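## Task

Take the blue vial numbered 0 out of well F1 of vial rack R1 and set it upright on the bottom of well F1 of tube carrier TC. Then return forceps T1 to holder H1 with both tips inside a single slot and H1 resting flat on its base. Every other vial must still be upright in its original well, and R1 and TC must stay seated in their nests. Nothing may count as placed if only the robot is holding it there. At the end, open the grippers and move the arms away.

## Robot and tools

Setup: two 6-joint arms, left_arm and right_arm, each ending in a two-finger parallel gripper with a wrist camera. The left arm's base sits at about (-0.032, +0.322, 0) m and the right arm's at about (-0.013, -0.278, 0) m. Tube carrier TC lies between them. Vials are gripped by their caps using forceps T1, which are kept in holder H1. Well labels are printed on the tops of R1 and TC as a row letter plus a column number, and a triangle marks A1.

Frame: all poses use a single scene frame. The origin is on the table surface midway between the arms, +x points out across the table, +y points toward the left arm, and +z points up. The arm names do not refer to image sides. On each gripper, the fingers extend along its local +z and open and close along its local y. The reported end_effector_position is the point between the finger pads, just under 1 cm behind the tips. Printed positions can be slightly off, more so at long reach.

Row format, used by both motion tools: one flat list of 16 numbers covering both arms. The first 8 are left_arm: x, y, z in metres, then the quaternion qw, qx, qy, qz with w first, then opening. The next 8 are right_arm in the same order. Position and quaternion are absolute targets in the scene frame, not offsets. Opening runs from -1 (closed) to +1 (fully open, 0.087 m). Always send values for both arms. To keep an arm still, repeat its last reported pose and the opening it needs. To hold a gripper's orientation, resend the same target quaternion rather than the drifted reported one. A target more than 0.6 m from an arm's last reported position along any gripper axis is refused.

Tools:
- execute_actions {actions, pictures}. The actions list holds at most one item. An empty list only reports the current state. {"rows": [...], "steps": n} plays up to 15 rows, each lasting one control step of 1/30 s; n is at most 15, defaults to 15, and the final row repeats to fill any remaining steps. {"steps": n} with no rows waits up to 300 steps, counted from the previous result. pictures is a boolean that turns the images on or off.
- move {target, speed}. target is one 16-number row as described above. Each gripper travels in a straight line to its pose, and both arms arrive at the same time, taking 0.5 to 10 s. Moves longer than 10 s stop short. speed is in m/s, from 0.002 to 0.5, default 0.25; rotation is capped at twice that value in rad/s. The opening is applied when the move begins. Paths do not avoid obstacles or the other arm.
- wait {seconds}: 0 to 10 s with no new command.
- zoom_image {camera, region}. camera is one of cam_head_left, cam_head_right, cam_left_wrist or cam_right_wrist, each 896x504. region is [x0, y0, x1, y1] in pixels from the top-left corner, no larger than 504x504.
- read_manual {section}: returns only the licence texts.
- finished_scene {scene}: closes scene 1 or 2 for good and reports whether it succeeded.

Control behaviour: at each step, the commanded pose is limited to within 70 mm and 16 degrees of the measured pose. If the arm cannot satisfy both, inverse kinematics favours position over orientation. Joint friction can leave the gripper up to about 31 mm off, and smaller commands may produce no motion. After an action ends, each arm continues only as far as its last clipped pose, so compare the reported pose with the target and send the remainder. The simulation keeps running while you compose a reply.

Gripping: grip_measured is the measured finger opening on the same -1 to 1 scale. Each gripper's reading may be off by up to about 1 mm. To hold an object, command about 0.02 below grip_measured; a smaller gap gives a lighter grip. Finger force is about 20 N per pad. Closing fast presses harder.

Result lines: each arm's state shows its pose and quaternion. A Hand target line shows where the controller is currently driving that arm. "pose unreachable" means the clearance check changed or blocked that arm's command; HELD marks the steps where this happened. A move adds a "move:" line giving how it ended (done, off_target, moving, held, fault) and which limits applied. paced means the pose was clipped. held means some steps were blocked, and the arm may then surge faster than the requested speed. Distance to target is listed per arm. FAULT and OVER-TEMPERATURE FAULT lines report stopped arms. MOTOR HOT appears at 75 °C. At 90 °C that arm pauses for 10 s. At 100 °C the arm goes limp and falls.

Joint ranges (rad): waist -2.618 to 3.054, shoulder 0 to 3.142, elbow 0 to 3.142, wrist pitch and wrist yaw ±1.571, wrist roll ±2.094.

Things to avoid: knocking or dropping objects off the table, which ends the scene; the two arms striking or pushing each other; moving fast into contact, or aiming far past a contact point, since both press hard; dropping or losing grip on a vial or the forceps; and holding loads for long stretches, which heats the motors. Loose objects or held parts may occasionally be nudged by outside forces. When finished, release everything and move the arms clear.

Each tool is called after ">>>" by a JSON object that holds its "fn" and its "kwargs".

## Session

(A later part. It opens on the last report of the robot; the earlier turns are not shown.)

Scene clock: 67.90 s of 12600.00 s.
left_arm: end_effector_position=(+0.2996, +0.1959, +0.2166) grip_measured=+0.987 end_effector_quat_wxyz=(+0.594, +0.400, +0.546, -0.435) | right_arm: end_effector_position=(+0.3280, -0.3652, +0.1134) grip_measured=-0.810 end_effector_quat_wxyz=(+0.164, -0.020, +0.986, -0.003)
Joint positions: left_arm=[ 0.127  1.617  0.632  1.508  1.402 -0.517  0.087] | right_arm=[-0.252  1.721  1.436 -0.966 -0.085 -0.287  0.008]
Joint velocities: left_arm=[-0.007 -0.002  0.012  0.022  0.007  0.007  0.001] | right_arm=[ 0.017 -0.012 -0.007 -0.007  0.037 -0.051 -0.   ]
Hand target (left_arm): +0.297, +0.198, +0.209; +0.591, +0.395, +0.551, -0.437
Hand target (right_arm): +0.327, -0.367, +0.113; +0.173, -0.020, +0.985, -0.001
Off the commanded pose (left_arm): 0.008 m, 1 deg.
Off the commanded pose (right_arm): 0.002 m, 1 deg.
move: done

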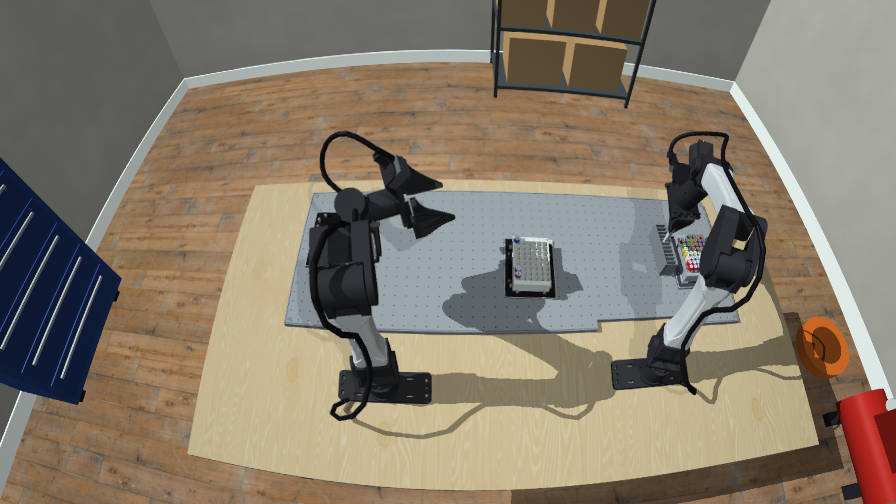

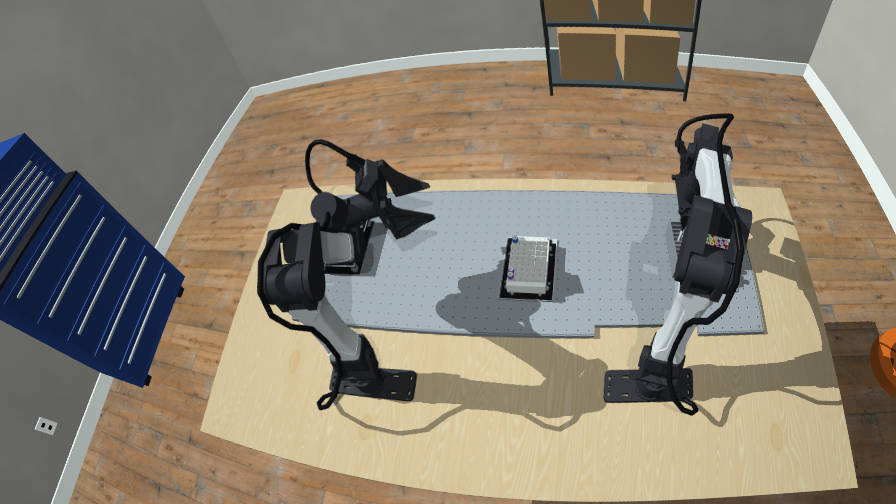

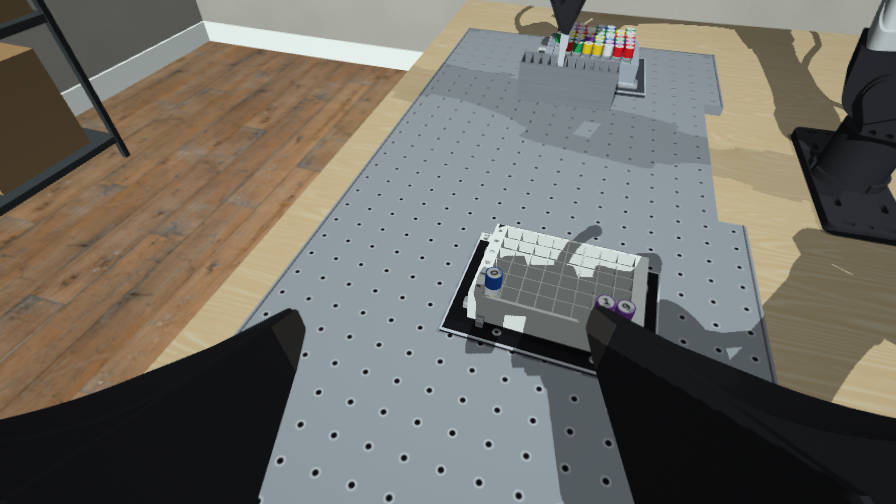

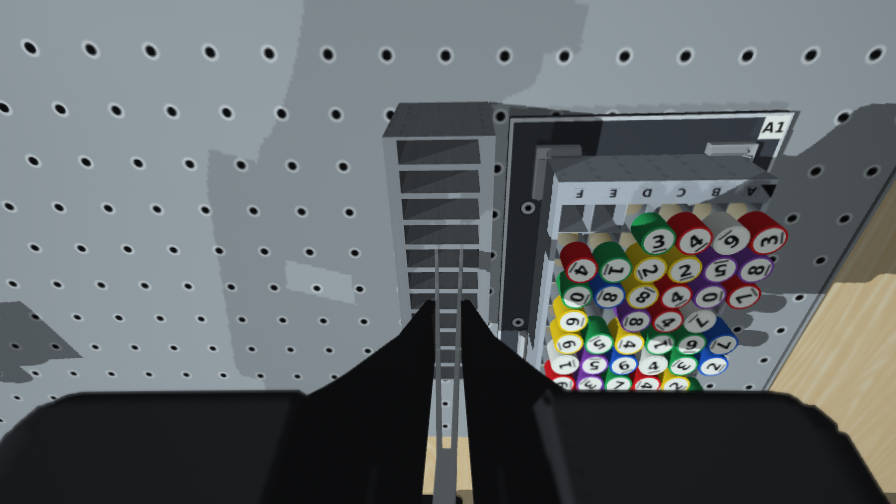

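>>> {"fn": "move", "kwargs": {"target": [0.2974,0.1986,0.2094,0.591,0.395,0.551,-0.438,1,0.327,-0.366,0.110,0.174,-0.02,0.985,0,-0.77], "speed": 0.01}}

>>> {"fn": "execute_actions", "kwargs": {"actions": [{"rows":[[0.2974,0.1986,0.2094,0.591,0.395,0.551,-0.438,1,0.327,-0.366,0.110,0.174,-0.02,0.985,0,-0.74],[0.2974,0.1986,0.2094,0.591,0.395,0.551,-0.438,1,0.327,-0.366,0.110,0.174,-0.02,0.985,0,-0.7],[0.2974,0.1986,0.2094,0.591,0.395,0.551,-0.438,1,0.327,-0.366,0.110,0.174,-0.02,0.985,0,-0.3]],"steps":12}], "pictures": false}}

>>> {"fn": "move", "kwargs": {"target": [0.2974,0.1986,0.2094,0.591,0.395,0.551,-0.438,1,0.315,-0.364,0.22,0.174,-0.02,0.985,0,-0.3], "speed": 0.1}}

Scene clock: 70.50 s of 12600.00 s.
left_arm: end_effector_position=(+0.2996, +0.1959, +0.2166) grip_measured=+0.987 end_effector_quat_wxyz=(+0.594, +0.400, +0.546, -0.435) | right_arm: end_effector_position=(+0.3285, -0.3651, +0.1098) grip_measured=-0.770 end_effector_quat_wxyz=(+0.165, -0.021, +0.986, -0.002)
Joint positions: left_arm=[ 0.127  1.617  0.632  1.508  1.402 -0.517  0.087] | right_arm=[-0.252  1.721  1.422 -0.95  -0.086 -0.287  0.01 ]
Joint velocities: left_arm=[ 0.002 -0.002 -0.002 -0.051 -0.081 -0.051 -0.001] | right_arm=[ 0.012 -0.007 -0.022  0.066 -0.022  0.022 -0.   ]
Hand target (left_arm): +0.297, +0.198, +0.209; +0.591, +0.395, +0.551, -0.437
Hand target (right_arm): +0.327, -0.366, +0.110; +0.174, -0.020, +0.985, -0.000
Off the commanded pose (left_arm): 0.008 m, 1 deg.
Off the commanded pose (right_arm): 0.002 m, 1 deg.
move: done

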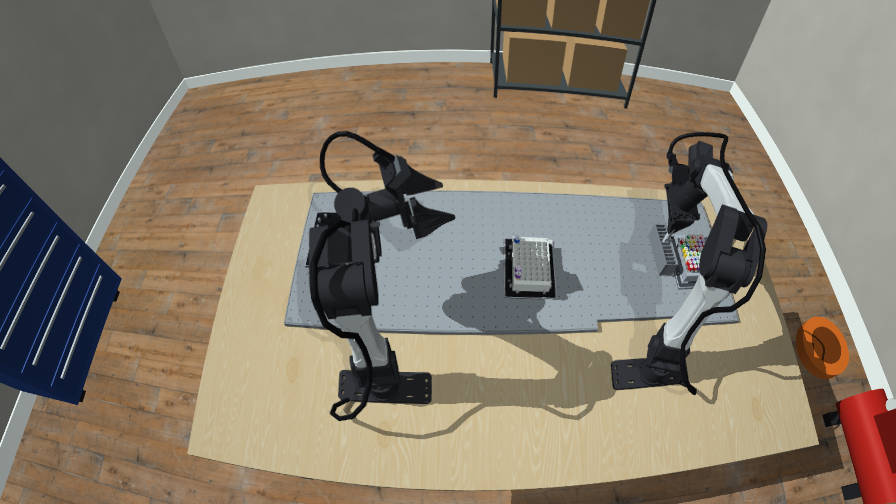

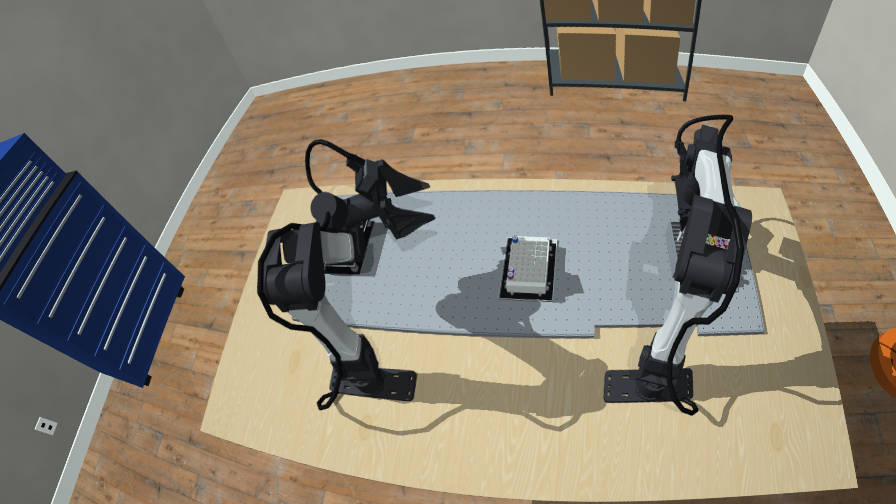

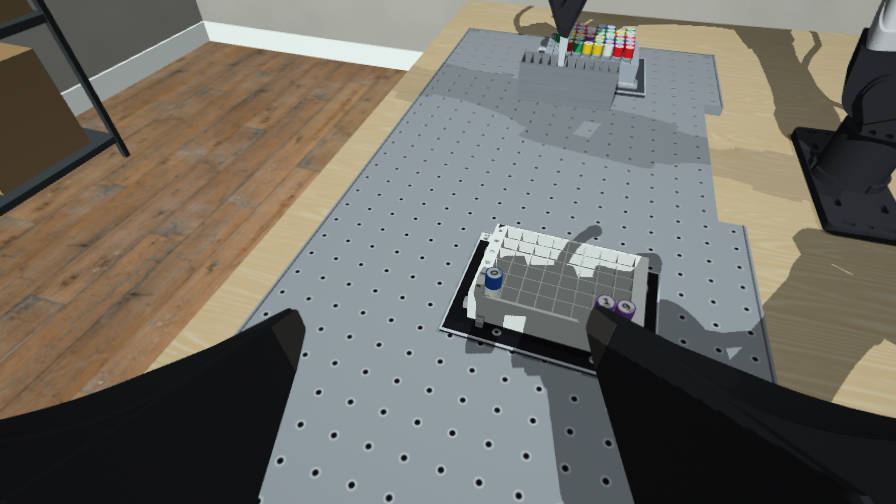

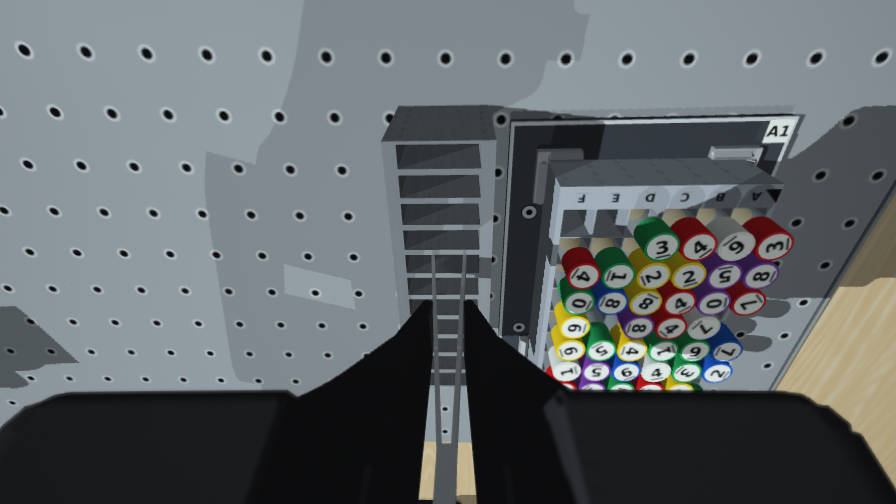

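Scene clock: 70.90 s of 12600.00 s.
left_arm: end_effector_position=(+0.2996, +0.1959, +0.2166) grip_measured=+0.987 end_effector_quat_wxyz=(+0.594, +0.400, +0.546, -0.435) | right_arm: end_effector_position=(+0.3289, -0.3651, +0.1099) grip_measured=-0.300 end_effector_quat_wxyz=(+0.166, -0.021, +0.986, -0.002)
Joint positions: left_arm=[ 0.127  1.617  0.632  1.508  1.402 -0.517  0.087] | right_arm=[-0.252  1.721  1.422 -0.948 -0.087 -0.287  0.031]
Joint velocities: left_arm=[-0.007  0.002 -0.002  0.11   0.022  0.007 -0.   ] | right_arm=[-0.017 -0.002 -0.012 -0.051  0.007 -0.051  0.001]
Hand target (left_arm): +0.297, +0.198, +0.209; +0.591, +0.395, +0.551, -0.437
Hand target (right_arm): +0.327, -0.366, +0.110; +0.174, -0.020, +0.985, -0.000
Off the commanded pose (left_arm): 0.008 m, 1 deg.
Off the commanded pose (right_arm): 0.002 m, 1 deg.
Steps of this call (steps 1 to 12: all 12 steps of this action). Readings (end_effector_position):
1: left_arm (+0.2996, +0.1959, +0.2166) | right_arm (+0.3285, -0.3651, +0.1099)
2: left_arm (+0.2996, +0.1959, +0.2166) | right_arm (+0.3286, -0.3651, +0.1099)
4: left_arm (+0.2996, +0.1959, +0.2166) | right_arm (+0.3288, -0.3651, +0.1099)
8: left_arm (+0.2996, +0.1959, +0.2166) | right_arm (+0.3289, -0.3651, +0.1099)
12: the state above

Scene clock: 72.83 s of 12600.00 s.
left_arm: end_effector_position=(+0.2996, +0.1959, +0.2166) grip_measured=+0.987 end_effector_quat_wxyz=(+0.594, +0.400, +0.546, -0.435) | right_arm: end_effector_position=(+0.3127, -0.3609, +0.2146) grip_measured=-0.300 end_effector_quat_wxyz=(+0.170, -0.022, +0.985, -0.003)
Joint positions: left_arm=[ 0.127  1.617  0.632  1.508  1.402 -0.517  0.087] | right_arm=[-0.252  1.711  1.832 -1.362 -0.087 -0.289  0.031]
Joint velocities: left_arm=[-0.012 -0.002 -0.002 -0.037 -0.125  0.066 -0.   ] | right_arm=[-0.007  0.007 -0.002 -0.022  0.022 -0.037 -0.   ]
Hand target (left_arm): +0.297, +0.198, +0.209; +0.591, +0.395, +0.551, -0.437
Hand target (right_arm): +0.313, -0.364, +0.220; +0.174, -0.020, +0.985, -0.001
Off the commanded pose (left_arm): 0.008 m, 1 deg.
Off the commanded pose (right_arm): 0.007 m, 1 deg.
move: done

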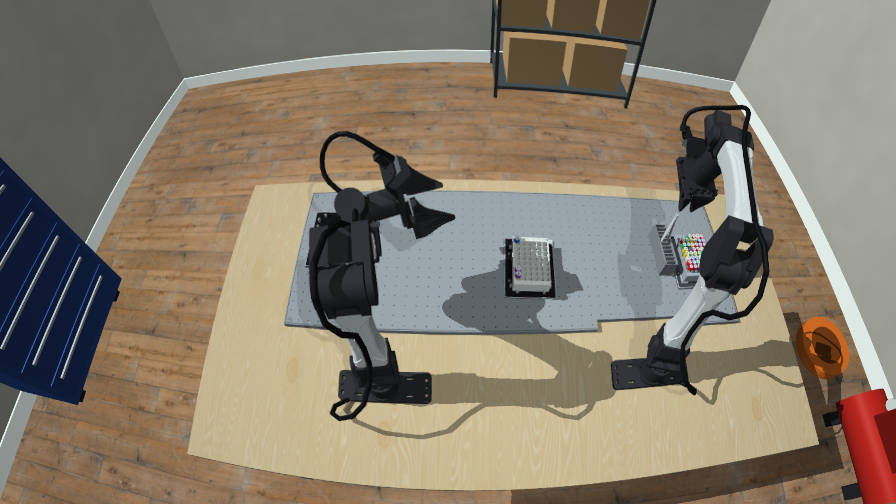

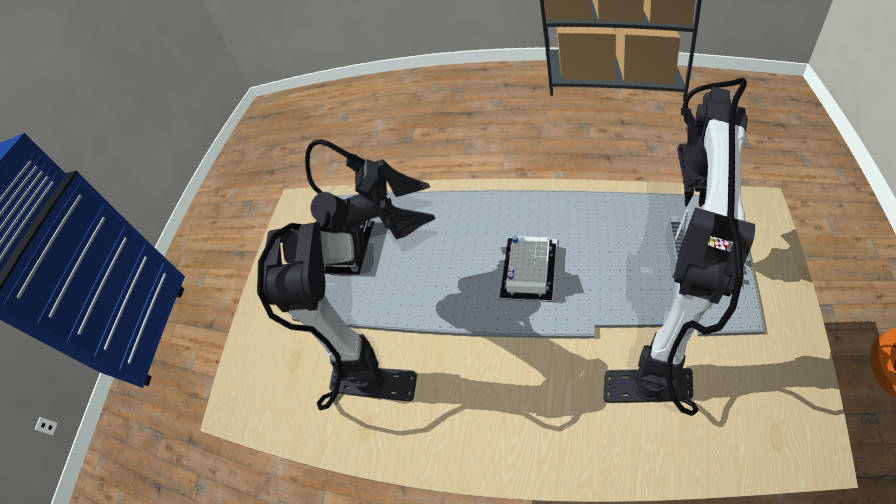

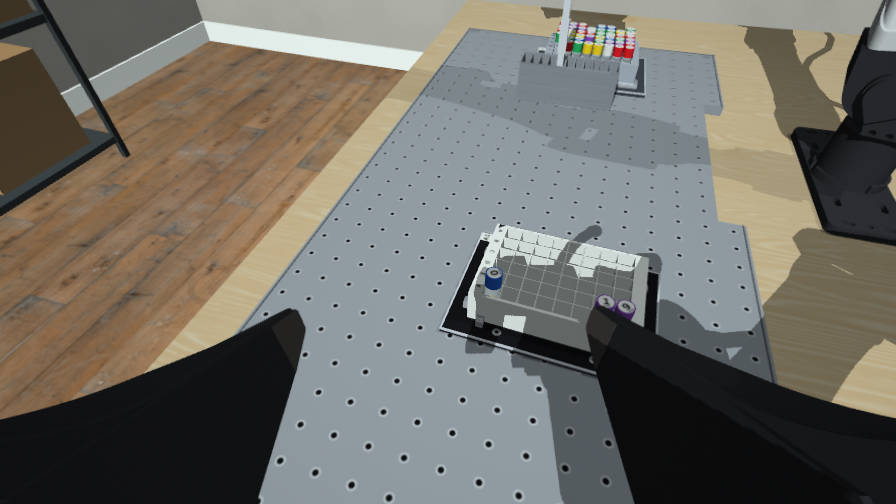

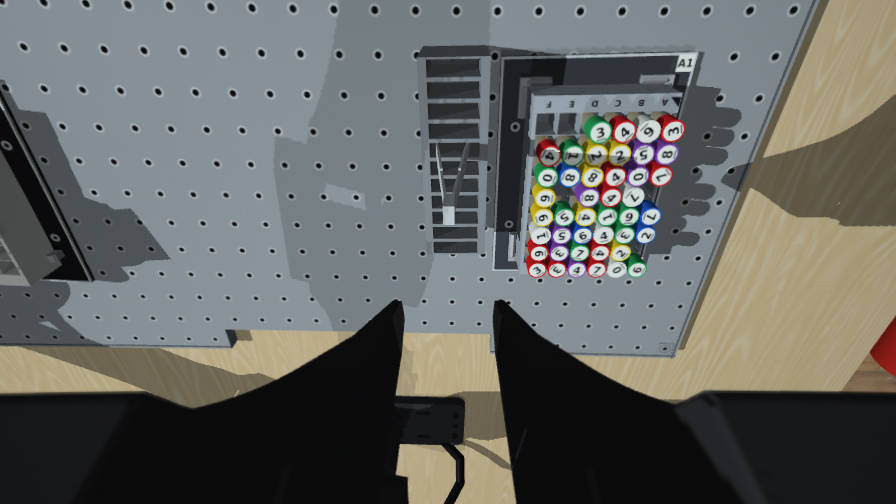

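>>> {"fn": "finished_scene", "kwargs": {"scene": 2}}

The scene is finished: the task was done.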